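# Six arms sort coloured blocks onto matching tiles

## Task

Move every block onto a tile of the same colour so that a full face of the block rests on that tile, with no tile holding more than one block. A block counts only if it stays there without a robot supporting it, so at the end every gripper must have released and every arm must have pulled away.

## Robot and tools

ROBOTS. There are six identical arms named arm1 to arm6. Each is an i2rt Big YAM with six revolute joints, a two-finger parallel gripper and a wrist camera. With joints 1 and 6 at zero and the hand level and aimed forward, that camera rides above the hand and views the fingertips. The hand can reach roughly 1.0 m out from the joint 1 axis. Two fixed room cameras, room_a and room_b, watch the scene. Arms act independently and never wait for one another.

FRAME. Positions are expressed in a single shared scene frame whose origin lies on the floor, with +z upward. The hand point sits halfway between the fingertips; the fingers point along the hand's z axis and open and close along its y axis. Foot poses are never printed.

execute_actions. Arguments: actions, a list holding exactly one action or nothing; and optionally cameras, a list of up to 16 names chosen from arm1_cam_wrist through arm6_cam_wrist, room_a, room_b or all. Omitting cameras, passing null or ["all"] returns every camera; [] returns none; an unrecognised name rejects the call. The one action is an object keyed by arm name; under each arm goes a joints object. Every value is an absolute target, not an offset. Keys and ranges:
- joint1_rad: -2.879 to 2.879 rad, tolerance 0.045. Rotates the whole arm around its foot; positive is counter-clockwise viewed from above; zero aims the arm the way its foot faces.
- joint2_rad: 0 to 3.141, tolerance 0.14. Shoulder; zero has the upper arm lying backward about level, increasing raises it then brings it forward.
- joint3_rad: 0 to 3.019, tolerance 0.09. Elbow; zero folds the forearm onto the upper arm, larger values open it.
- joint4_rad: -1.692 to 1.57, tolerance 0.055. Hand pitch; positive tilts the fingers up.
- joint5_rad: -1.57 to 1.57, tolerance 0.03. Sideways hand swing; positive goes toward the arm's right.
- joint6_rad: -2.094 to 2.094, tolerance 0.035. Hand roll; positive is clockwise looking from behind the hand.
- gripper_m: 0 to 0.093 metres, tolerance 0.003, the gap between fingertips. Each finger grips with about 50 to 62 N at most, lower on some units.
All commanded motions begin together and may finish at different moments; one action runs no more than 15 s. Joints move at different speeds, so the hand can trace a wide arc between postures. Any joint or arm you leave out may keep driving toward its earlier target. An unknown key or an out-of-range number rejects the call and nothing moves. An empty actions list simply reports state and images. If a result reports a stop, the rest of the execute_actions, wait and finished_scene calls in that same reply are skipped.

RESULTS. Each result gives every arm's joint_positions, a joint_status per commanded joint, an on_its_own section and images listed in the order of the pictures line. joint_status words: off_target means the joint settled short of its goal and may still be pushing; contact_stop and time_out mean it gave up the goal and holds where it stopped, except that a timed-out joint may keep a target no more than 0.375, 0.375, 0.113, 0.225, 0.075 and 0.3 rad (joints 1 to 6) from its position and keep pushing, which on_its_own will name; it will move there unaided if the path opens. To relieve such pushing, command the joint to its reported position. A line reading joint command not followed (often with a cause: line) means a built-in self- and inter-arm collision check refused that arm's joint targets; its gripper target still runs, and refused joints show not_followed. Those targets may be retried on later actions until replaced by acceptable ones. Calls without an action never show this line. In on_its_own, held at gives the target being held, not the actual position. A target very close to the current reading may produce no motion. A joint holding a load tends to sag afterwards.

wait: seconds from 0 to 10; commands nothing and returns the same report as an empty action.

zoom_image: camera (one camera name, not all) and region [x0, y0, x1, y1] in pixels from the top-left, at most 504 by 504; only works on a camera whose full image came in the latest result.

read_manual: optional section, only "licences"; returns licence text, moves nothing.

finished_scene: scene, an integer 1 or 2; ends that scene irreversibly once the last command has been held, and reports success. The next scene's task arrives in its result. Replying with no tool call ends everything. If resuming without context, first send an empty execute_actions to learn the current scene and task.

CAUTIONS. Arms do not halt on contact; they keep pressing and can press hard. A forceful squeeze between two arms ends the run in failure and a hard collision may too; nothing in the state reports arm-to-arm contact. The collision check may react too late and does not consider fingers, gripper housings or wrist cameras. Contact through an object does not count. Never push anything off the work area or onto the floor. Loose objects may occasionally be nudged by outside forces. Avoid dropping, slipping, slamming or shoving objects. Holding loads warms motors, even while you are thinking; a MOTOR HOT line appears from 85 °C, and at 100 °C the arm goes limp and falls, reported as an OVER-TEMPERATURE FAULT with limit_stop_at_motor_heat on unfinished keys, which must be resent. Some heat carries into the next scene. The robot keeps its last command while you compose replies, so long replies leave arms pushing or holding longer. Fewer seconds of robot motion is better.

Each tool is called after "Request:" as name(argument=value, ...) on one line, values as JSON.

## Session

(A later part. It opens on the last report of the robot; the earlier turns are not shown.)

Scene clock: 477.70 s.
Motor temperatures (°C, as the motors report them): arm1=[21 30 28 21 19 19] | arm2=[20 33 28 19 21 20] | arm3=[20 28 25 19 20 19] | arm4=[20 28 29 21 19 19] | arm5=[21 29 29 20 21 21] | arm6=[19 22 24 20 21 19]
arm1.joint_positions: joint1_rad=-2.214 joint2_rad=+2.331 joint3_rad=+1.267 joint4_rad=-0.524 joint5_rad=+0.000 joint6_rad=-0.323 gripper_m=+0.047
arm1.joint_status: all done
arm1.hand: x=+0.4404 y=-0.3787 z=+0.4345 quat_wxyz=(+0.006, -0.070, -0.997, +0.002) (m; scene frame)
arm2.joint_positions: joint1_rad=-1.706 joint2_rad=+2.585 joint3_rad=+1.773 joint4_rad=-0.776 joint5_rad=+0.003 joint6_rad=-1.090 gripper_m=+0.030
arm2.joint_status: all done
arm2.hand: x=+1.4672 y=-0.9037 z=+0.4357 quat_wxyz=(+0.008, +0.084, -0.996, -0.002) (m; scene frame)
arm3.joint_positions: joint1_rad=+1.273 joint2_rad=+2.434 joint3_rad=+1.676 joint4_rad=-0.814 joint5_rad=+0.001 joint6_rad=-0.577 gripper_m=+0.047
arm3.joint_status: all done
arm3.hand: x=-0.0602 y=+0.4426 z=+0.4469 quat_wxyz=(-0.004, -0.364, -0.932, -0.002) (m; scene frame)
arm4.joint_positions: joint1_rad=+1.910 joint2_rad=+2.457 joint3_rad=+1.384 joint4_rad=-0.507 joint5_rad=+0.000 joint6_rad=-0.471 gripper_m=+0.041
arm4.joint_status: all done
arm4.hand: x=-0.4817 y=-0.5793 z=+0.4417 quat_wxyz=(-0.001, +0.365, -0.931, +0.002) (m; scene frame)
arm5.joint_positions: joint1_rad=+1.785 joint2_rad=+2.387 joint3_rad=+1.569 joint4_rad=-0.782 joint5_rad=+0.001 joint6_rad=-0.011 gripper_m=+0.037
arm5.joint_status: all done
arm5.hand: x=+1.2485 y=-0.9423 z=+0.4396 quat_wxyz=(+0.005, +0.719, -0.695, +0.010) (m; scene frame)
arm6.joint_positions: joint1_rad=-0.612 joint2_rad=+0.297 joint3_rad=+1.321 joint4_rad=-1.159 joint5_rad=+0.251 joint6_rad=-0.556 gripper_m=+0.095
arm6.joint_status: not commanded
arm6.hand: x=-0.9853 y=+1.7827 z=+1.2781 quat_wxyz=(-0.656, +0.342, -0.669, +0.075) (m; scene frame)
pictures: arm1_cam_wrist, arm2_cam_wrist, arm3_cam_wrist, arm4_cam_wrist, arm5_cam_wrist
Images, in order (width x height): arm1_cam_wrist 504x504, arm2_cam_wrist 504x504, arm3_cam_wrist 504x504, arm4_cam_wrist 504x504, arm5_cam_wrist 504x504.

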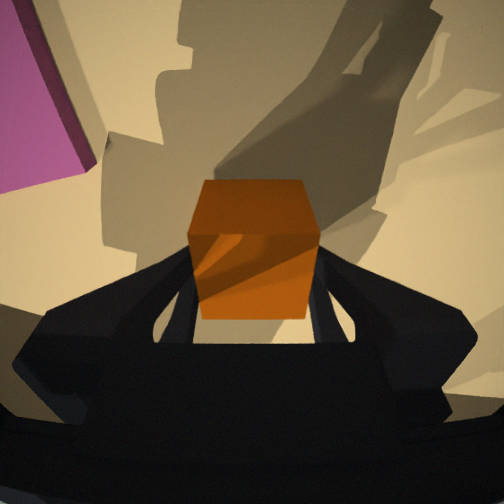

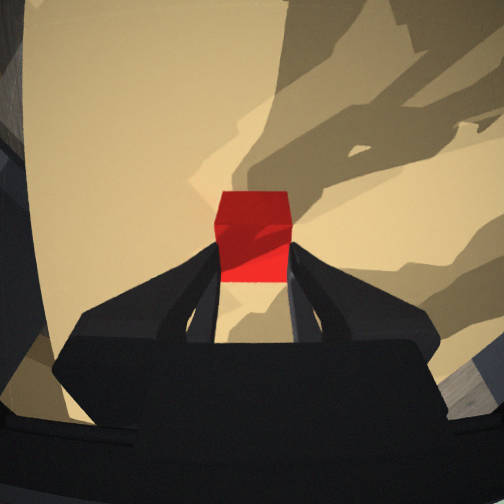

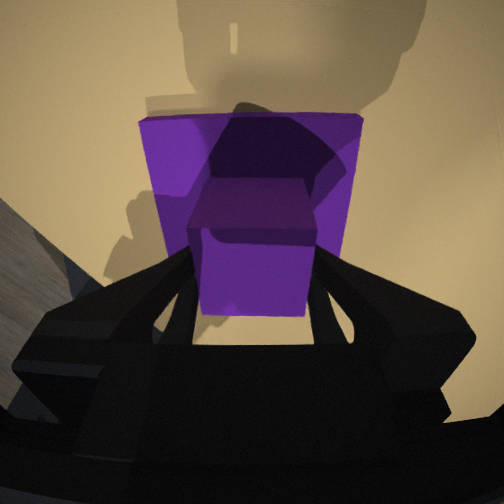

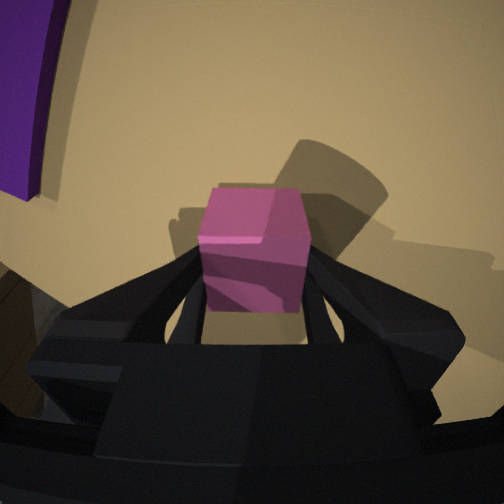

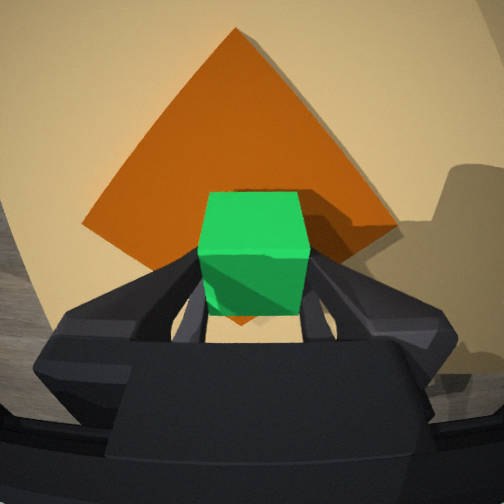

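Request:
execute_actions(actions=[{"arm1": {"joints": {"joint2_rad": 2.356, "joint4_rad": -0.505}}, "arm2": {"joints": {"joint2_rad": 2.615, "joint4_rad": -0.745}}, "arm3": {"joints": {"joint2_rad": 2.46, "joint4_rad": -0.79}}, "arm4": {"joints": {"joint2_rad": 2.502, "joint4_rad": -0.468}}, "arm5": {"joints": {"joint2_rad": 2.408, "joint4_rad": -0.755}}}], cameras=["arm1_cam_wrist", "arm2_cam_wrist", "arm3_cam_wrist", "arm4_cam_wrist", "arm5_cam_wrist"])

Scene clock: 486.70 s.
Motor temperatures (°C, as the motors report them): arm1=[21 30 28 21 19 19] | arm2=[20 33 28 19 21 20] | arm3=[20 28 25 19 20 19] | arm4=[20 28 29 21 19 19] | arm5=[21 29 28 20 21 21] | arm6=[19 22 24 20 21 19]
arm1.joint_positions: joint1_rad=-2.214 joint2_rad=+2.339 joint3_rad=+1.267 joint4_rad=-0.513 joint5_rad=+0.000 joint6_rad=-0.323 gripper_m=+0.047
arm1.joint_status: all done
arm1.hand: x=+0.4402 y=-0.3787 z=+0.4303 quat_wxyz=(+0.005, -0.070, -0.997, +0.003) (m; scene frame)
arm2.joint_positions: joint1_rad=-1.706 joint2_rad=+2.597 joint3_rad=+1.773 joint4_rad=-0.760 joint5_rad=+0.003 joint6_rad=-1.090 gripper_m=+0.030
arm2.joint_status: all done
arm2.hand: x=+1.4667 y=-0.9030 z=+0.4281 quat_wxyz=(+0.007, +0.084, -0.996, +0.000) (m; scene frame)
arm3.joint_positions: joint1_rad=+1.273 joint2_rad=+2.445 joint3_rad=+1.677 joint4_rad=-0.800 joint5_rad=+0.000 joint6_rad=-0.578 gripper_m=+0.047
arm3.joint_status: all done
arm3.hand: x=-0.0600 y=+0.4421 z=+0.4404 quat_wxyz=(-0.006, -0.363, -0.932, +0.000) (m; scene frame)
arm4.joint_positions: joint1_rad=+1.910 joint2_rad=+2.481 joint3_rad=+1.384 joint4_rad=-0.485 joint5_rad=+0.000 joint6_rad=-0.471 gripper_m=+0.041
arm4.joint_status: all done
arm4.hand: x=-0.4859 y=-0.5805 z=+0.4288 quat_wxyz=(+0.000, +0.365, -0.931, +0.002) (m; scene frame)
arm5.joint_positions: joint1_rad=+1.785 joint2_rad=+2.411 joint3_rad=+1.569 joint4_rad=-0.769 joint5_rad=+0.001 joint6_rad=-0.011 gripper_m=+0.037
arm5.joint_status: all done
arm5.hand: x=+1.2487 y=-0.9469 z=+0.4255 quat_wxyz=(+0.009, +0.719, -0.695, +0.014) (m; scene frame)
arm6.joint_positions: joint1_rad=-0.612 joint2_rad=+0.297 joint3_rad=+1.321 joint4_rad=-1.159 joint5_rad=+0.251 joint6_rad=-0.556 gripper_m=+0.095
arm6.joint_status: not commanded
arm6.hand: x=-0.9853 y=+1.7827 z=+1.2781 quat_wxyz=(-0.656, +0.342, -0.669, +0.075) (m; scene frame)
pictures: arm1_cam_wrist, arm2_cam_wrist, arm3_cam_wrist, arm4_cam_wrist, arm5_cam_wrist
Images, in order (width x height): arm1_cam_wrist 504x504, arm2_cam_wrist 504x504, arm3_cam_wrist 504x504, arm4_cam_wrist 504x504, arm5_cam_wrist 504x504.

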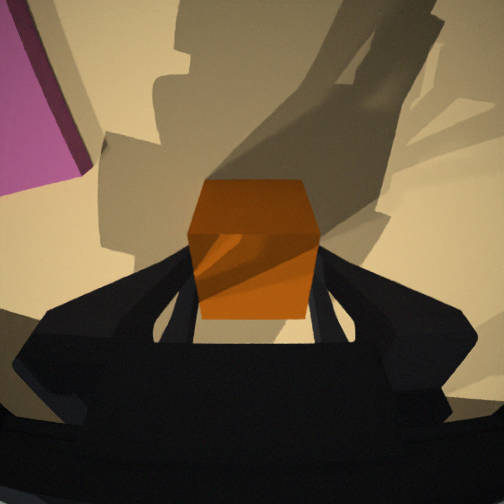

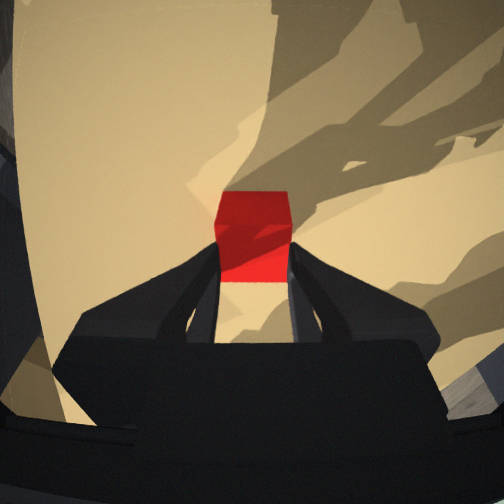

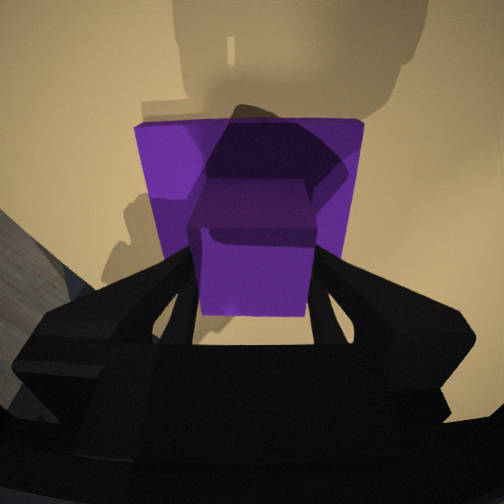

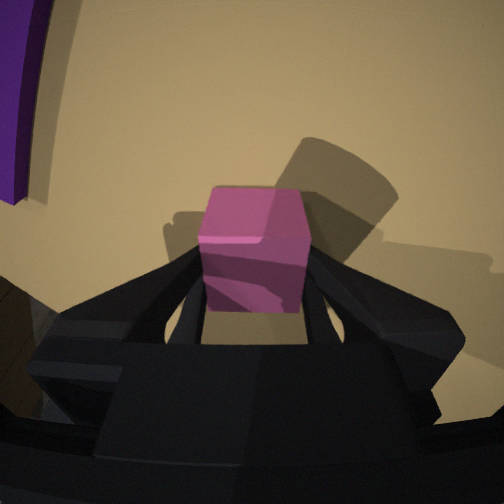

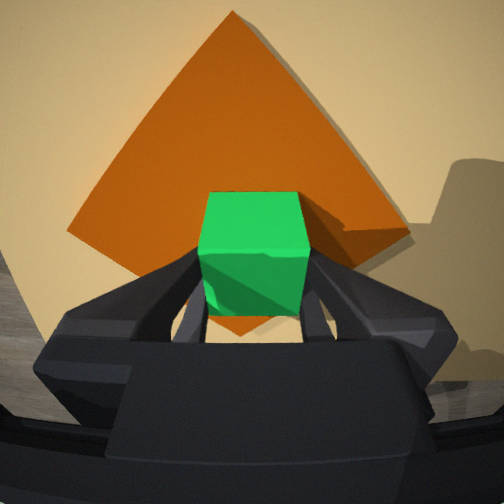

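Request:
zoom_image(camera="arm4_cam_wrist", region=[150, 130, 410, 280])

Region (150, 130, 410, 280) of arm4_cam_wrist's 504x504 image, scaled by 1.938, with more detail than that image has; it fills the top 291 rows of this view, and the rest is white.

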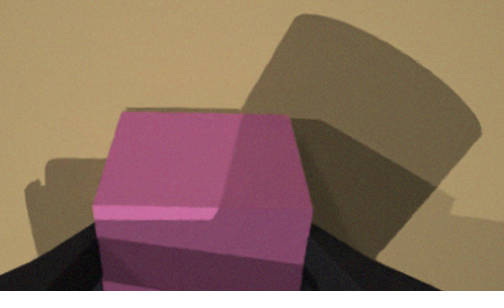

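Request:
execute_actions(actions=[{"arm1": {"joints": {"gripper_m": 0.075, "joint2_rad": 2.339}}, "arm2": {"joints": {"gripper_m": 0.068, "joint2_rad": 2.597}}, "arm3": {"joints": {"gripper_m": 0.078, "joint2_rad": 2.445}}, "arm4": {"joints": {"joint2_rad": 2.518, "joint4_rad": -0.455}}, "arm5": {"joints": {"gripper_m": 0.065, "joint2_rad": 2.40}}}], cameras=["arm1_cam_wrist", "arm2_cam_wrist", "arm3_cam_wrist", "arm4_cam_wrist", "arm5_cam_wrist"])

Scene clock: 499.87 s.
Motor temperatures (°C, as the motors report them): arm1=[21 30 28 21 19 19] | arm2=[20 32 28 19 21 20] | arm3=[20 28 25 19 20 19] | arm4=[20 28 28 21 19 19] | arm5=[21 29 28 20 21 21] | arm6=[19 22 24 20 21 19]
arm1.joint_positions: joint1_rad=-2.214 joint2_rad=+2.339 joint3_rad=+1.267 joint4_rad=-0.513 joint5_rad=+0.000 joint6_rad=-0.323 gripper_m=+0.075
arm1.joint_status: all done
arm1.hand: x=+0.4402 y=-0.3787 z=+0.4303 quat_wxyz=(+0.005, -0.070, -0.997, +0.003) (m; scene frame)
arm2.joint_positions: joint1_rad=-1.706 joint2_rad=+2.597 joint3_rad=+1.773 joint4_rad=-0.760 joint5_rad=+0.003 joint6_rad=-1.091 gripper_m=+0.068
arm2.joint_status: all done
arm2.hand: x=+1.4667 y=-0.9030 z=+0.4281 quat_wxyz=(+0.007, +0.084, -0.996, +0.000) (m; scene frame)
arm3.joint_positions: joint1_rad=+1.273 joint2_rad=+2.446 joint3_rad=+1.677 joint4_rad=-0.798 joint5_rad=+0.000 joint6_rad=-0.578 gripper_m=+0.078
arm3.joint_status: all done
arm3.hand: x=-0.0599 y=+0.4422 z=+0.4397 quat_wxyz=(-0.006, -0.363, -0.932, -0.001) (m; scene frame)
arm4.joint_positions: joint1_rad=+1.910 joint2_rad=+2.494 joint3_rad=+1.384 joint4_rad=-0.472 joint5_rad=+0.000 joint6_rad=-0.471 gripper_m=+0.041
arm4.joint_status: all done
arm4.hand: x=-0.4877 y=-0.5811 z=+0.4223 quat_wxyz=(+0.000, +0.365, -0.931, +0.002) (m; scene frame)
arm5.joint_positions: joint1_rad=+1.785 joint2_rad=+2.411 joint3_rad=+1.569 joint4_rad=-0.769 joint5_rad=+0.001 joint6_rad=-0.011 gripper_m=+0.065
arm5.joint_status: all done
arm5.hand: x=+1.2487 y=-0.9469 z=+0.4255 quat_wxyz=(+0.009, +0.719, -0.695, +0.014) (m; scene frame)
arm6.joint_positions: joint1_rad=-0.612 joint2_rad=+0.297 joint3_rad=+1.321 joint4_rad=-1.159 joint5_rad=+0.251 joint6_rad=-0.556 gripper_m=+0.095
arm6.joint_status: not commanded
arm6.hand: x=-0.9853 y=+1.7827 z=+1.2781 quat_wxyz=(-0.656, +0.342, -0.669, +0.075) (m; scene frame)
pictures: arm1_cam_wrist, arm2_cam_wrist, arm3_cam_wrist, arm4_cam_wrist, arm5_cam_wrist
Images, in order (width x height): arm1_cam_wrist 504x504, arm2_cam_wrist 504x504, arm3_cam_wrist 504x504, arm4_cam_wrist 504x504, arm5_cam_wrist 504x504.

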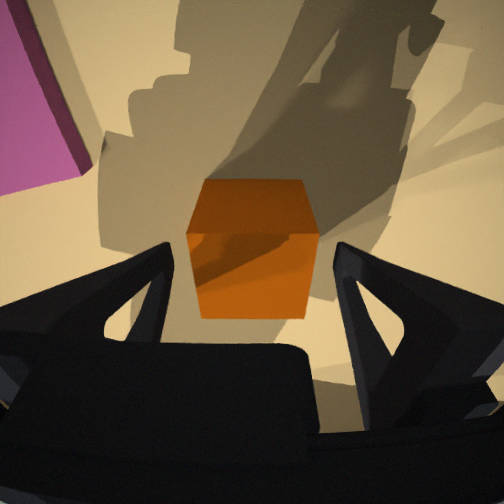

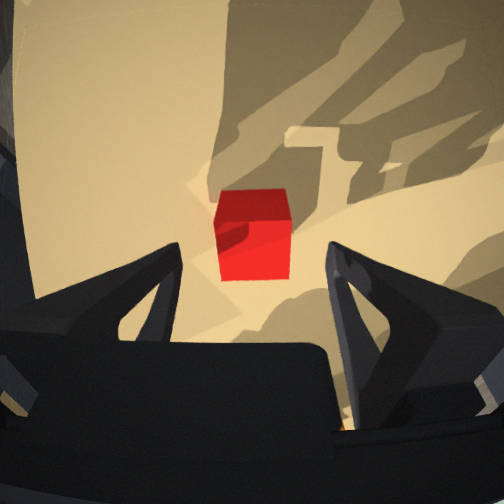

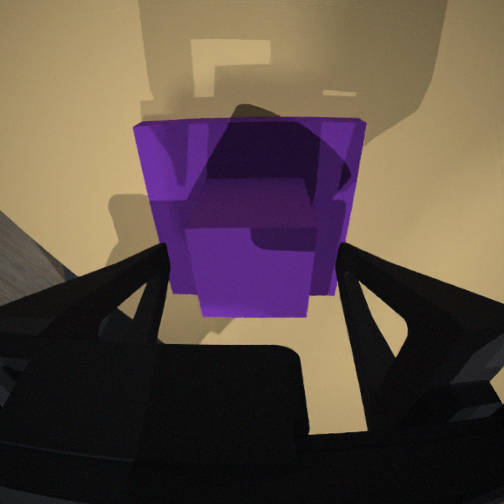

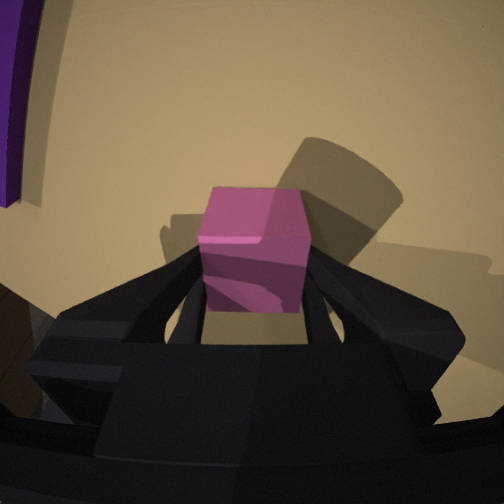

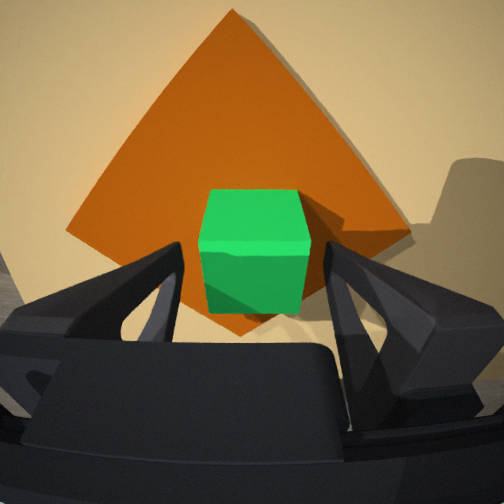

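Request:
execute_actions(actions=[{"arm1": {"joints": {"gripper_m": 0.085, "joint2_rad": 1.79, "joint3_rad": 0.72}}, "arm2": {"joints": {"gripper_m": 0.088, "joint1_rad": -1.80, "joint2_rad": 2.22, "joint3_rad": 1.52, "joint4_rad": -0.86, "joint6_rad": -1.33}}, "arm3": {"joints": {"gripper_m": 0.09, "joint2_rad": 1.9, "joint3_rad": 1.13}}, "arm4": {"joints": {"gripper_m": 0.08, "joint2_rad": 2.494}}, "arm5": {"joints": {"joint2_rad": 1.86, "joint3_rad": 1.02, "joint4_rad": -0.95}}}], cameras=["arm1_cam_wrist", "arm2_cam_wrist", "arm3_cam_wrist", "arm4_cam_wrist", "arm5_cam_wrist", "room_a"])

Scene clock: 621.23 s.
Motor temperatures (°C, as the motors report them): arm1=[21 30 27 21 19 19] | arm2=[20 33 28 19 21 20] | arm3=[20 28 25 19 20 19] | arm4=[20 28 28 21 19 19] | arm5=[21 29 27 20 21 21] | arm6=[19 22 24 20 21 19]
arm1.joint_positions: joint1_rad=-2.214 joint2_rad=+1.783 joint3_rad=+0.721 joint4_rad=-0.508 joint5_rad=+0.000 joint6_rad=-0.323 gripper_m=+0.085
arm1.joint_status: all done
arm1.hand: x=+0.2980 y=-0.3062 z=+0.5618 quat_wxyz=(-0.002, -0.070, -0.997, +0.006) (m; scene frame)
arm2.joint_positions: joint1_rad=-1.811 joint2_rad=+2.207 joint3_rad=+1.521 joint4_rad=-0.851 joint5_rad=+0.002 joint6_rad=-1.320 gripper_m=+0.088
arm2.joint_status: all done
arm2.hand: x=+1.3957 y=-0.9117 z=+0.5932 quat_wxyz=(-0.003, +0.146, -0.989, +0.021) (m; scene frame)
arm3.joint_positions: joint1_rad=+1.273 joint2_rad=+1.900 joint3_rad=+1.122 joint4_rad=-0.792 joint5_rad=+0.000 joint6_rad=-0.578 gripper_m=+0.090
arm3.joint_status: all done
arm3.hand: x=-0.0984 y=+0.5877 z=+0.5831 quat_wxyz=(-0.005, -0.363, -0.932, -0.001) (m; scene frame)
arm4.joint_positions: joint1_rad=+1.910 joint2_rad=+2.494 joint3_rad=+1.384 joint4_rad=-0.472 joint5_rad=+0.000 joint6_rad=-0.471 gripper_m=+0.080
arm4.joint_status: all done
arm4.hand: x=-0.4877 y=-0.5811 z=+0.4223 quat_wxyz=(+0.000, +0.366, -0.931, +0.002) (m; scene frame)
arm5.joint_positions: joint1_rad=+1.785 joint2_rad=+1.861 joint3_rad=+1.022 joint4_rad=-0.938 joint5_rad=+0.001 joint6_rad=-0.011 gripper_m=+0.065
arm5.joint_status: all done
arm5.hand: x=+1.2524 y=-1.1418 z=+0.5709 quat_wxyz=(+0.067, +0.716, -0.691, +0.073) (m; scene frame)
arm6.joint_positions: joint1_rad=-0.612 joint2_rad=+0.297 joint3_rad=+1.321 joint4_rad=-1.159 joint5_rad=+0.251 joint6_rad=-0.556 gripper_m=+0.095
arm6.joint_status: not commanded
arm6.hand: x=-0.9853 y=+1.7827 z=+1.2781 quat_wxyz=(-0.656, +0.342, -0.669, +0.075) (m; scene frame)
pictures: arm1_cam_wrist, arm2_cam_wrist, arm3_cam_wrist, arm4_cam_wrist, arm5_cam_wrist, room_a
Images, in order (width x height): arm1_cam_wrist 504x504, arm2_cam_wrist 504x504, arm3_cam_wrist 504x504, arm4_cam_wrist 504x504, arm5_cam_wrist 504x504, room_a 504x504.

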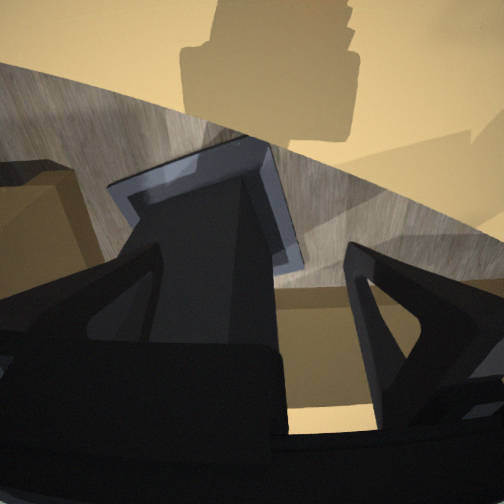

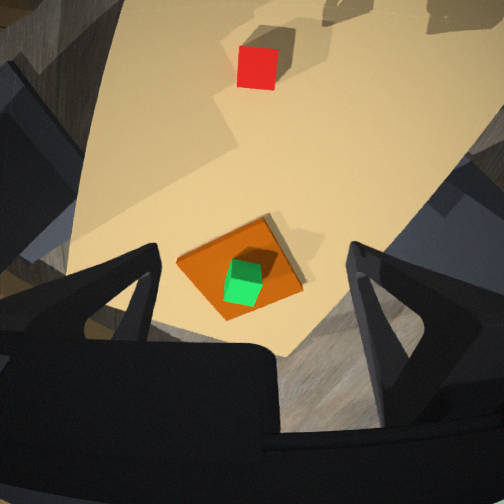

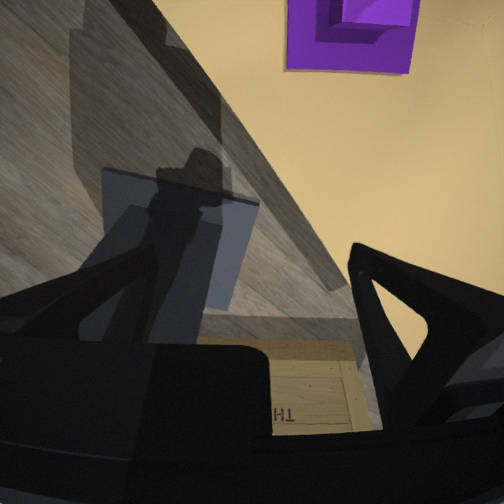

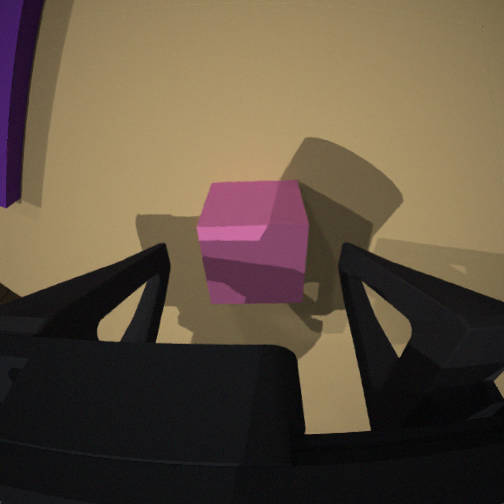

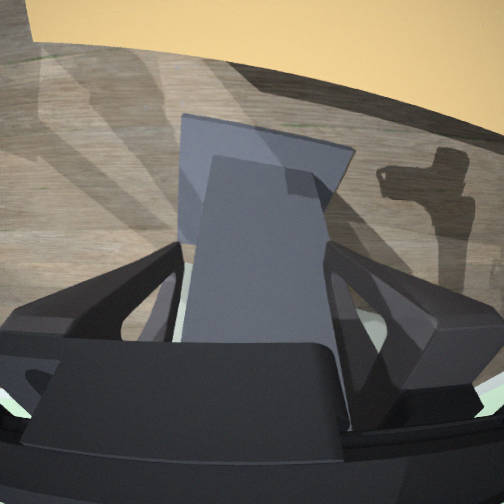

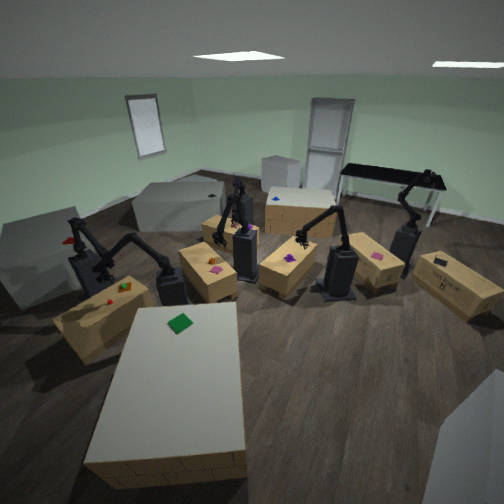

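Request:
zoom_image(camera="arm2_cam_wrist", region=[170, 200, 320, 330])

Request:
zoom_image(camera="arm2_cam_wrist", region=[200, 20, 320, 110])

Region (170, 200, 320, 330) of arm2_cam_wrist's 504x504 image, scaled by 3.360, with more detail than that image has; it fills the top 437 rows of this view, and the rest is white.

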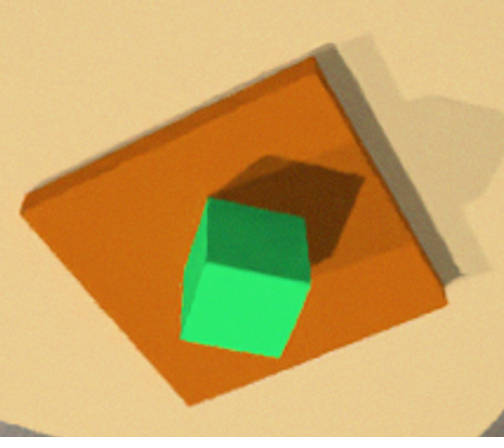

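Region (200, 20, 320, 110) of arm2_cam_wrist's 504x504 image, scaled by 4.200, with more detail than that image has; it fills the top 378 rows of this view, and the rest is white.

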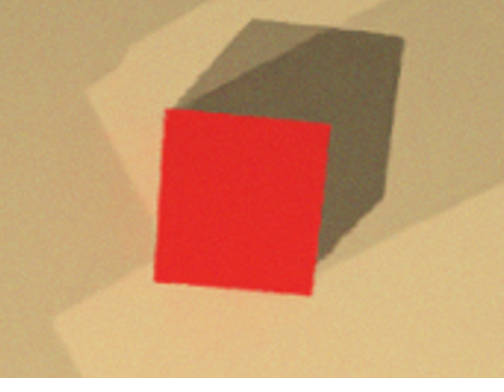

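Request:
execute_actions(actions=[{"arm1": {"joints": {"joint1_rad": -1.42}}, "arm2": {"joints": {"joint1_rad": -2.043, "joint2_rad": 2.458, "joint3_rad": 1.527, "joint4_rad": -0.615, "joint6_rad": -1.32}}, "arm3": {"joints": {"joint2_rad": 1.6, "joint3_rad": 0.83}}, "arm4": {"joints": {"gripper_m": 0.088, "joint2_rad": 2.0, "joint3_rad": 0.89}}, "arm5": {"joints": {"joint1_rad": 1.467, "joint6_rad": 1.10}}}], cameras=["arm2_cam_wrist", "arm4_cam_wrist", "arm5_cam_wrist", "room_a"])

Scene clock: 671.27 s.
Motor temperatures (°C, as the motors report them): arm1=[21 28 27 21 19 19] | arm2=[20 33 28 19 21 20] | arm3=[20 27 24 19 20 19] | arm4=[20 28 27 21 19 19] | arm5=[21 27 26 20 21 21] | arm6=[19 22 24 20 21 19]
arm1.joint_positions: joint1_rad=-1.420 joint2_rad=+1.783 joint3_rad=+0.721 joint4_rad=-0.508 joint5_rad=+0.000 joint6_rad=-0.324 gripper_m=+0.085
arm1.joint_status: all done
arm1.hand: x=+0.3168 y=-0.0329 z=+0.5588 quat_wxyz=(+0.000, +0.321, -0.947, +0.006) (m; scene frame)
arm2.joint_positions: joint1_rad=-2.034 joint2_rad=+2.481 joint3_rad=+1.512 joint4_rad=-0.630 joint5_rad=+0.001 joint6_rad=-1.320 gripper_m=+0.088
arm2.joint_status: all done
arm2.hand: x=+1.2624 y=-0.9371 z=+0.4352 quat_wxyz=(+0.007, +0.035, -0.999, -0.009) (m; scene frame)
arm3.joint_positions: joint1_rad=+1.273 joint2_rad=+1.598 joint3_rad=+0.827 joint4_rad=-0.791 joint5_rad=+0.000 joint6_rad=-0.578 gripper_m=+0.090
arm3.joint_status: all done
arm3.hand: x=-0.1247 y=+0.6895 z=+0.6249 quat_wxyz=(-0.007, -0.363, -0.932, +0.002) (m; scene frame)
arm4.joint_positions: joint1_rad=+1.910 joint2_rad=+1.981 joint3_rad=+0.897 joint4_rad=-0.466 joint5_rad=+0.000 joint6_rad=-0.471 gripper_m=+0.088
arm4.joint_status: all done
arm4.hand: x=-0.5987 y=-0.6120 z=+0.5713 quat_wxyz=(-0.016, +0.366, -0.931, +0.004) (m; scene frame)
arm5.joint_positions: joint1_rad=+1.470 joint2_rad=+1.864 joint3_rad=+1.017 joint4_rad=-0.938 joint5_rad=-0.002 joint6_rad=+1.088 gripper_m=+0.065
arm5.joint_status: all done
arm5.hand: x=+1.3755 y=-1.1614 z=+0.5695 quat_wxyz=(+0.038, +0.095, -0.990, +0.095) (m; scene frame)
arm6.joint_positions: joint1_rad=-0.612 joint2_rad=+0.297 joint3_rad=+1.321 joint4_rad=-1.159 joint5_rad=+0.251 joint6_rad=-0.556 gripper_m=+0.095
arm6.joint_status: not commanded
arm6.hand: x=-0.9853 y=+1.7827 z=+1.2781 quat_wxyz=(-0.656, +0.342, -0.669, +0.075) (m; scene frame)
pictures: arm2_cam_wrist, arm4_cam_wrist, arm5_cam_wrist, room_a
joint command not followed: on one or more control steps a check withheld the commanded joint targets of the arm2 arm, and it was not sent them on those steps.
cause: the commanded joint targets would bring a part of the robot too close to another arm (this arm's wrist (the part past joint 4) and the other arm's wrist (the part past joint 4)); next, command targets that bring no part of the robot closer to that arm.
joint command not followed: on one or more control steps a check withheld the commanded joint targets of the arm5 arm, and it was not sent them on those steps.
cause: the commanded joint targets would bring a part of the robot too close to another arm (this arm's wrist (the part past joint 4) and the other arm's wrist (the part past joint 4)); next, command targets that bring no part of the robot closer to that arm.
Images, in order (width x height): arm2_cam_wrist 504x504, arm4_cam_wrist 504x504, arm5_cam_wrist 504x504, room_a 504x504.

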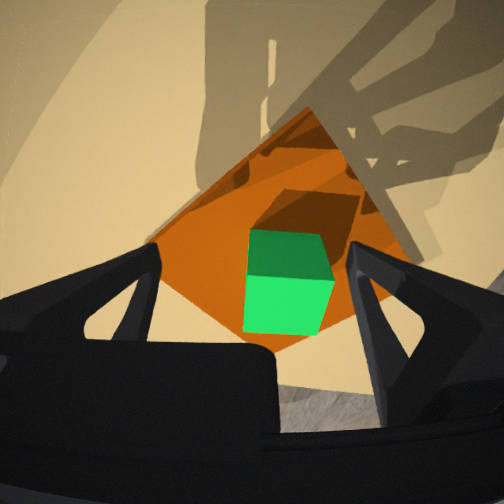

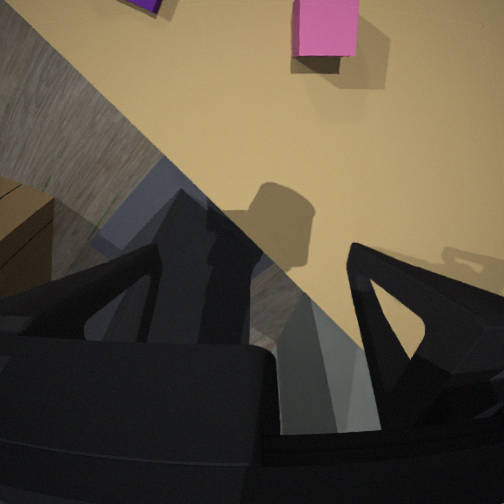

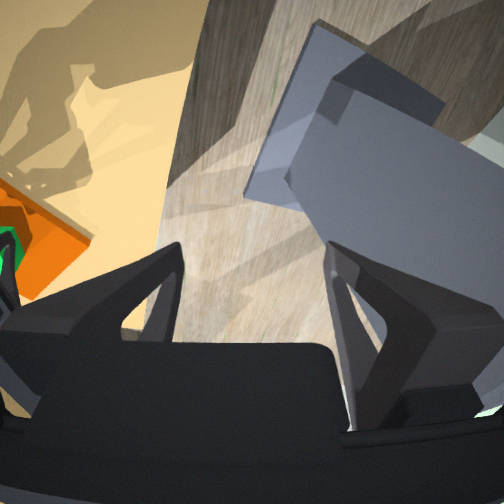

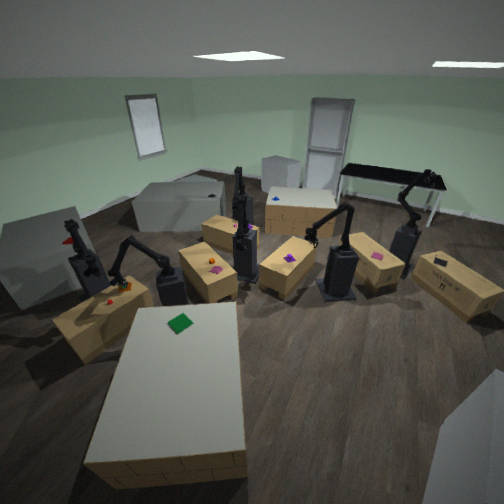

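Request:
zoom_image(camera="arm2_cam_wrist", region=[200, 200, 380, 350])

Region (200, 200, 380, 350) of arm2_cam_wrist's 504x504 image, scaled by 2.800, with more detail than that image has.

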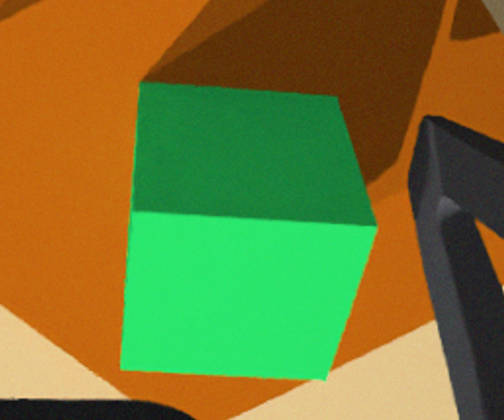

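Request:
execute_actions(actions=[{"arm1": {"joints": {"joint1_rad": -1.2}}, "arm2": {"joints": {"joint1_rad": -2.076, "joint4_rad": -0.578, "joint6_rad": -1.275, "gripper_m": 0.024}}}], cameras=["arm2_cam_wrist"])

Scene clock: 694.57 s.
Motor temperatures (°C, as the motors report them): arm1=[21 27 27 21 19 19] | arm2=[20 33 27 19 21 20] | arm3=[20 26 24 19 20 19] | arm4=[20 27 27 21 19 19] | arm5=[21 27 26 20 21 21] | arm6=[19 22 24 20 21 19]
arm1.joint_positions: joint1_rad=-1.191 joint2_rad=+1.783 joint3_rad=+0.721 joint4_rad=-0.508 joint5_rad=+0.000 joint6_rad=-0.324 gripper_m=+0.085
arm1.joint_status: all done
arm1.hand: x=+0.2821 y=+0.0404 z=+0.5578 quat_wxyz=(+0.000, +0.427, -0.904, +0.006) (m; scene frame)
arm2.joint_positions: joint1_rad=-2.070 joint2_rad=+2.481 joint3_rad=+1.512 joint4_rad=-0.594 joint5_rad=+0.000 joint6_rad=-1.285 gripper_m=+0.037
arm2.joint_status: gripper_m off_target (ended at +0.037, target +0.024); the others done
arm2.hand: x=+1.2452 y=-0.9516 z=+0.4353 quat_wxyz=(+0.001, -0.001, -1.000, +0.008) (m; scene frame)
arm3.joint_positions: joint1_rad=+1.273 joint2_rad=+1.598 joint3_rad=+0.827 joint4_rad=-0.791 joint5_rad=+0.000 joint6_rad=-0.578 gripper_m=+0.090
arm3.joint_status: not commanded
arm3.hand: x=-0.1247 y=+0.6895 z=+0.6249 quat_wxyz=(-0.007, -0.363, -0.932, +0.002) (m; scene frame)
arm4.joint_positions: joint1_rad=+1.910 joint2_rad=+1.981 joint3_rad=+0.897 joint4_rad=-0.466 joint5_rad=+0.000 joint6_rad=-0.471 gripper_m=+0.088
arm4.joint_status: not commanded
arm4.hand: x=-0.5987 y=-0.6120 z=+0.5713 quat_wxyz=(-0.016, +0.366, -0.931, +0.004) (m; scene frame)
arm5.joint_positions: joint1_rad=+1.470 joint2_rad=+1.864 joint3_rad=+1.017 joint4_rad=-0.938 joint5_rad=-0.002 joint6_rad=+1.088 gripper_m=+0.065
arm5.joint_status: not commanded
arm5.hand: x=+1.3755 y=-1.1614 z=+0.5695 quat_wxyz=(+0.038, +0.095, -0.990, +0.095) (m; scene frame)
arm6.joint_positions: joint1_rad=-0.612 joint2_rad=+0.297 joint3_rad=+1.321 joint4_rad=-1.159 joint5_rad=+0.251 joint6_rad=-0.556 gripper_m=+0.095
arm6.joint_status: not commanded
arm6.hand: x=-0.9853 y=+1.7827 z=+1.2781 quat_wxyz=(-0.656, +0.342, -0.669, +0.075) (m; scene frame)
pictures: arm2_cam_wrist
Images, in order (width x height): arm2_cam_wrist 504x504.

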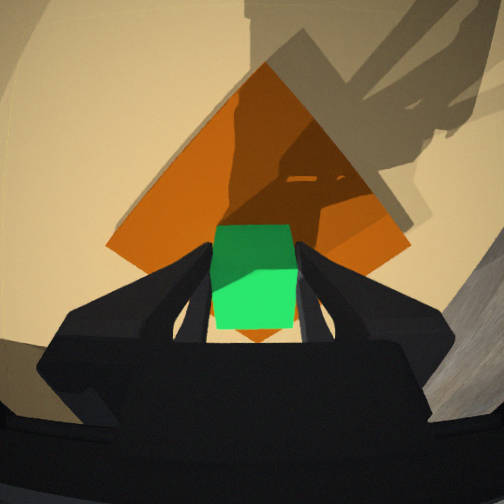

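Request:
execute_actions(actions=[{"arm1": {"joints": {"joint1_rad": 0.95, "joint2_rad": 1.48, "joint3_rad": 0.95, "joint4_rad": -1.04, "joint6_rad": 0.0}}, "arm2": {"joints": {"joint1_rad": 0.12, "joint2_rad": 1.777, "joint3_rad": 1.58, "joint4_rad": -1.36}}, "arm4": {"joints": {"joint2_rad": 1.55, "joint3_rad": 0.47}}, "arm5": {"joints": {"joint2_rad": 1.72, "joint3_rad": 0.88}}}], cameras=["arm1_cam_wrist", "arm2_cam_wrist", "room_a", "room_b"])

Scene clock: 741.87 s.
Motor temperatures (°C, as the motors report them): arm1=[21 27 27 21 19 19] | arm2=[20 34 28 19 21 20] | arm3=[20 25 24 19 20 19] | arm4=[20 26 26 21 19 19] | arm5=[21 27 26 20 21 21] | arm6=[19 22 24 20 21 19]
arm1.joint_positions: joint1_rad=+0.953 joint2_rad=+1.481 joint3_rad=+0.958 joint4_rad=-1.032 joint5_rad=+0.000 joint6_rad=-0.007 gripper_m=+0.085
arm1.joint_status: all done
arm1.hand: x=-0.3724 y=+0.0215 z=+0.7264 quat_wxyz=(+0.003, +0.977, -0.214, -0.005) (m; scene frame)
arm2.joint_positions: joint1_rad=+0.125 joint2_rad=+1.816 joint3_rad=+1.534 joint4_rad=-1.346 joint5_rad=-0.002 joint6_rad=-1.284 gripper_m=+0.037
arm2.joint_status: all done
arm2.hand: x=+1.4123 y=+0.0289 z=+0.8067 quat_wxyz=(+0.033, +0.889, -0.457, -0.006) (m; scene frame)
arm3.joint_positions: joint1_rad=+1.273 joint2_rad=+1.598 joint3_rad=+0.827 joint4_rad=-0.791 joint5_rad=+0.000 joint6_rad=-0.578 gripper_m=+0.090
arm3.joint_status: not commanded
arm3.hand: x=-0.1247 y=+0.6895 z=+0.6249 quat_wxyz=(-0.007, -0.363, -0.932, +0.002) (m; scene frame)
arm4.joint_positions: joint1_rad=+1.910 joint2_rad=+1.546 joint3_rad=+0.477 joint4_rad=-0.464 joint5_rad=+0.000 joint6_rad=-0.471 gripper_m=+0.088
arm4.joint_status: all done
arm4.hand: x=-0.7392 y=-0.6517 z=+0.6327 quat_wxyz=(-0.025, +0.365, -0.930, +0.004) (m; scene frame)
arm5.joint_positions: joint1_rad=+1.470 joint2_rad=+1.724 joint3_rad=+0.880 joint4_rad=-0.940 joint5_rad=-0.002 joint6_rad=+1.089 gripper_m=+0.065
arm5.joint_status: all done
arm5.hand: x=+1.3614 y=-1.2079 z=+0.5909 quat_wxyz=(+0.037, +0.095, -0.990, +0.095) (m; scene frame)
arm6.joint_positions: joint1_rad=-0.612 joint2_rad=+0.297 joint3_rad=+1.321 joint4_rad=-1.159 joint5_rad=+0.251 joint6_rad=-0.556 gripper_m=+0.095
arm6.joint_status: not commanded
arm6.hand: x=-0.9853 y=+1.7827 z=+1.2781 quat_wxyz=(-0.656, +0.342, -0.669, +0.075) (m; scene frame)
pictures: arm1_cam_wrist, arm2_cam_wrist, room_a, room_b
joint command not followed: on one or more control steps a check withheld the commanded joint targets of the arm2 arm, and it was not sent them on those steps.
cause: the commanded joint targets would bring a part of the robot too close to another arm (this arm's wrist (the part past joint 4) and the other arm's wrist (the part past joint 4)); next, command targets that bring no part of the robot closer to that arm.
Images, in order (width x height): arm1_cam_wrist 504x504, arm2_cam_wrist 504x504, room_a 504x504, room_b 504x504.

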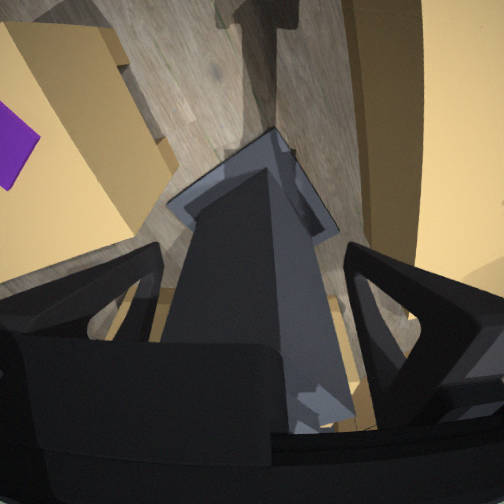

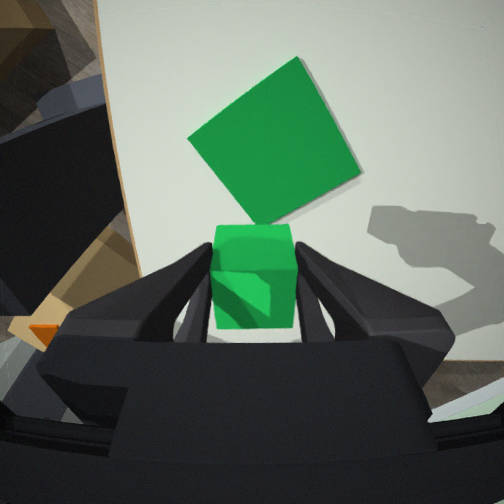

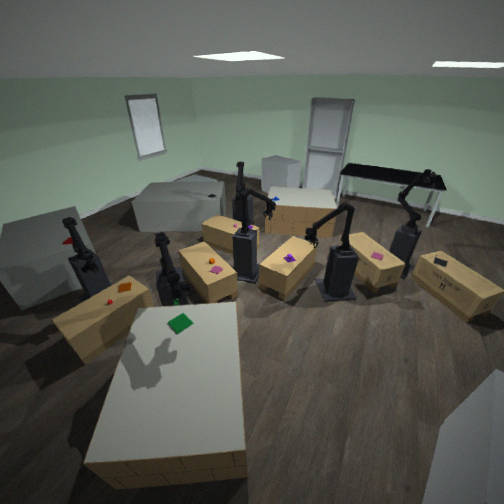

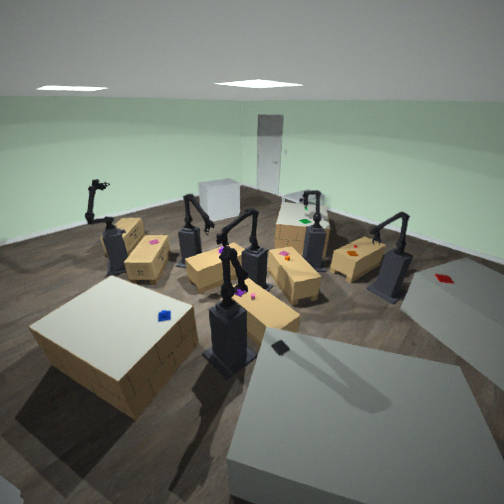

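Request:
zoom_image(camera="arm2_cam_wrist", region=[170, 40, 380, 240])

Region (170, 40, 380, 240) of arm2_cam_wrist's 504x504 image, scaled by 2.400, with more detail than that image has; it fills the top 480 rows of this view, and the rest is white.

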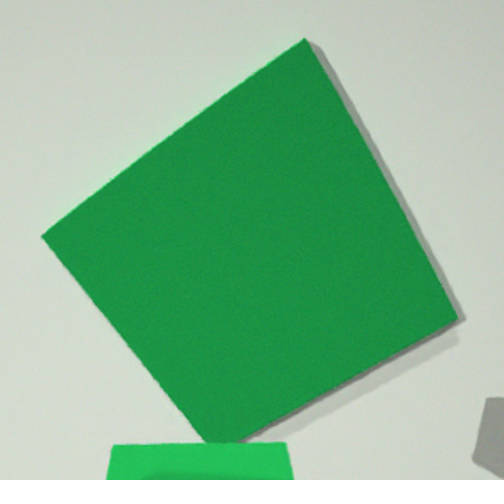

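Request:
execute_actions(actions=[{"arm1": {"joints": {"joint1_rad": 2.147, "joint2_rad": 2.22, "joint3_rad": 1.765, "joint4_rad": -1.104, "joint6_rad": 0.0}}, "arm2": {"joints": {"joint1_rad": 0.15, "joint2_rad": 1.86, "joint3_rad": 1.425, "joint4_rad": -1.045}}, "arm4": {"joints": {"joint1_rad": 0.9, "joint2_rad": 1.2, "joint3_rad": 0.5, "joint4_rad": -0.87}}, "arm5": {"joints": {"joint2_rad": 2.29, "joint3_rad": 1.90, "joint4_rad": -1.15, "gripper_m": 0.08}}}], cameras=["arm1_cam_wrist", "arm2_cam_wrist", "arm5_cam_wrist"])

Scene clock: 793.33 s.
Motor temperatures (°C, as the motors report them): arm1=[21 27 28 21 19 19] | arm2=[20 33 32 19 21 20] | arm3=[20 24 24 19 20 19] | arm4=[20 25 26 21 19 19] | arm5=[21 26 26 20 21 21] | arm6=[19 22 24 20 21 19]
arm1.joint_positions: joint1_rad=+2.142 joint2_rad=+2.223 joint3_rad=+1.724 joint4_rad=-1.097 joint5_rad=-0.001 joint6_rad=-0.005 gripper_m=+0.085
arm1.joint_status: all done
arm1.hand: x=-0.4838 y=-0.5788 z=+0.6175 quat_wxyz=(+0.002, +0.930, +0.369, +0.011) (m; scene frame)
arm2.joint_positions: joint1_rad=+0.140 joint2_rad=+1.866 joint3_rad=+1.418 joint4_rad=-1.061 joint5_rad=-0.002 joint6_rad=-1.284 gripper_m=+0.037
arm2.joint_status: all done
arm2.hand: x=+1.4200 y=+0.0525 z=+0.7392 quat_wxyz=(-0.026, +0.893, -0.450, +0.005) (m; scene frame)
arm3.joint_positions: joint1_rad=+1.273 joint2_rad=+1.598 joint3_rad=+0.827 joint4_rad=-0.791 joint5_rad=+0.000 joint6_rad=-0.578 gripper_m=+0.090
arm3.joint_status: not commanded
arm3.hand: x=-0.1247 y=+0.6895 z=+0.6249 quat_wxyz=(-0.007, -0.363, -0.932, +0.002) (m; scene frame)
arm4.joint_positions: joint1_rad=+0.911 joint2_rad=+1.191 joint3_rad=+0.477 joint4_rad=-0.854 joint5_rad=+0.000 joint6_rad=-0.472 gripper_m=+0.088
arm4.joint_status: all done
arm4.hand: x=-0.8280 y=-0.8809 z=+0.7129 quat_wxyz=(-0.007, -0.125, -0.992, +0.000) (m; scene frame)
arm5.joint_positions: joint1_rad=+1.470 joint2_rad=+2.295 joint3_rad=+1.861 joint4_rad=-1.136 joint5_rad=-0.002 joint6_rad=+1.089 gripper_m=+0.080
arm5.joint_status: all done
arm5.hand: x=+1.4538 y=-0.8996 z=+0.5879 quat_wxyz=(-0.003, +0.095, -0.995, -0.004) (m; scene frame)
arm6.joint_positions: joint1_rad=-0.612 joint2_rad=+0.297 joint3_rad=+1.321 joint4_rad=-1.159 joint5_rad=+0.251 joint6_rad=-0.556 gripper_m=+0.095
arm6.joint_status: not commanded
arm6.hand: x=-0.9853 y=+1.7827 z=+1.2781 quat_wxyz=(-0.656, +0.342, -0.669, +0.075) (m; scene frame)
pictures: arm1_cam_wrist, arm2_cam_wrist, arm5_cam_wrist
Images, in order (width x height): arm1_cam_wrist 504x504, arm2_cam_wrist 504x504, arm5_cam_wrist 504x504.

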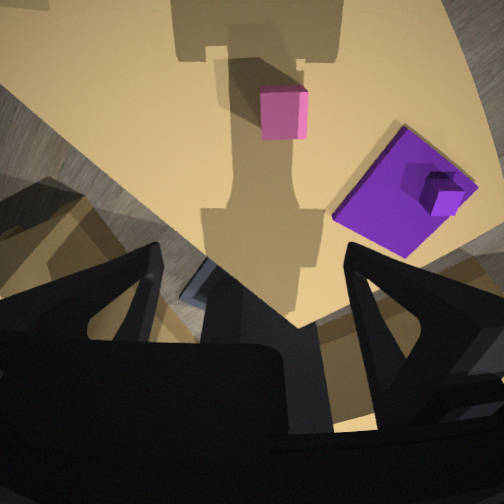

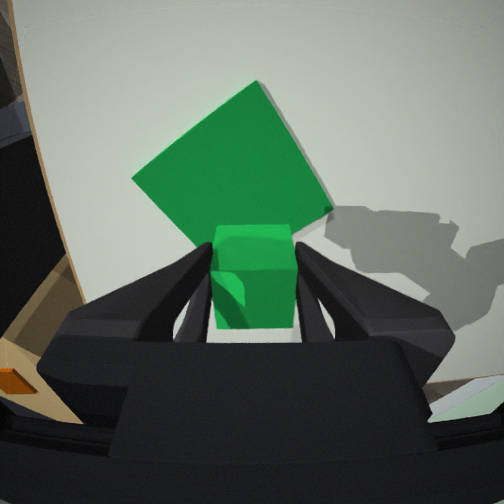

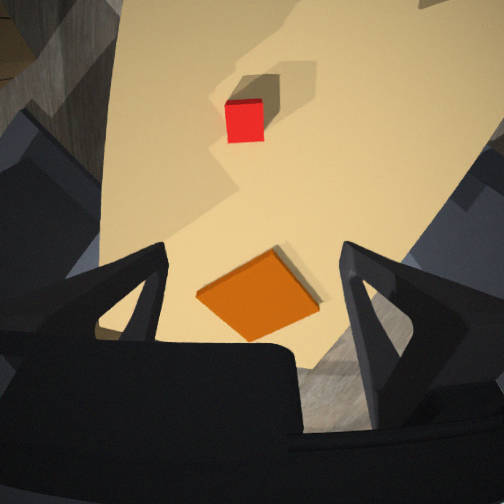

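Request:
zoom_image(camera="arm2_cam_wrist", region=[120, 70, 350, 260])

Request:
zoom_image(camera="arm1_cam_wrist", region=[230, 60, 340, 160])

Request:
zoom_image(camera="arm5_cam_wrist", region=[195, 75, 295, 165])

Request:
zoom_image(camera="arm1_cam_wrist", region=[320, 110, 500, 270])

Region (120, 70, 350, 260) of arm2_cam_wrist's 504x504 image, scaled by 2.191, with more detail than that image has; it fills the top 416 rows of this view, and the rest is white.

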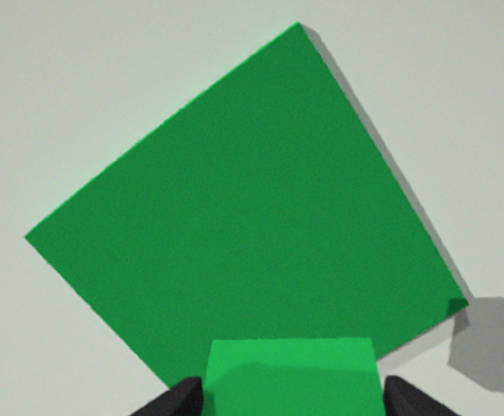

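Region (230, 60, 340, 160) of arm1_cam_wrist's 504x504 image, scaled by 4.582, with more detail than that image has; it fills the top 458 rows of this view, and the rest is white.

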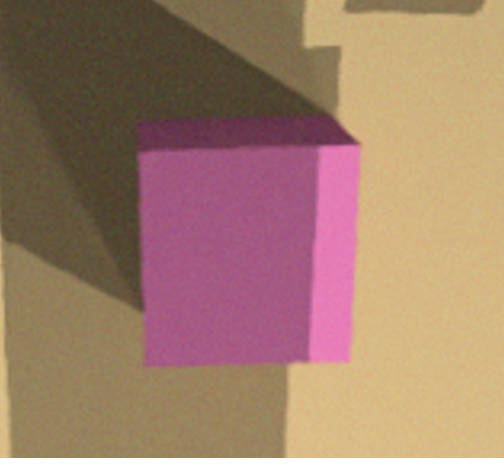

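Region (195, 75, 295, 165) of arm5_cam_wrist's 504x504 image, scaled by 5.040, with more detail than that image has; it fills the top 454 rows of this view, and the rest is white.

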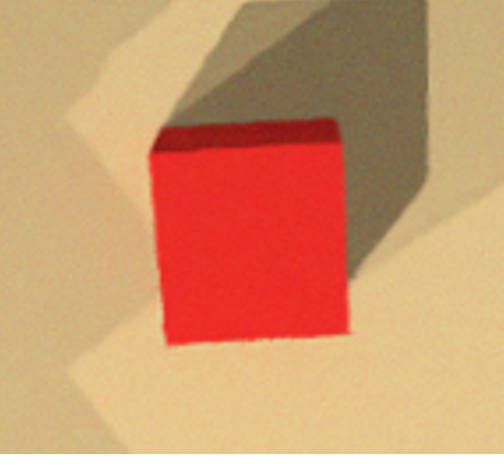

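Region (320, 110, 500, 270) of arm1_cam_wrist's 504x504 image, scaled by 2.800, with more detail than that image has.

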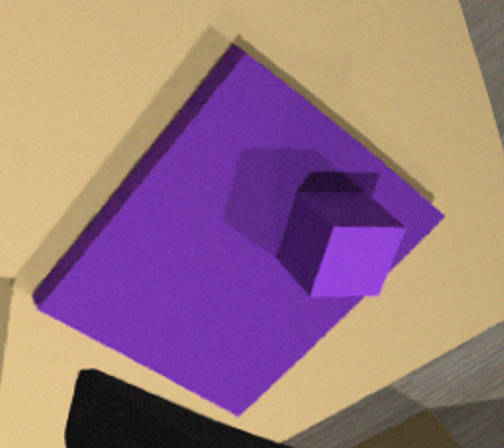

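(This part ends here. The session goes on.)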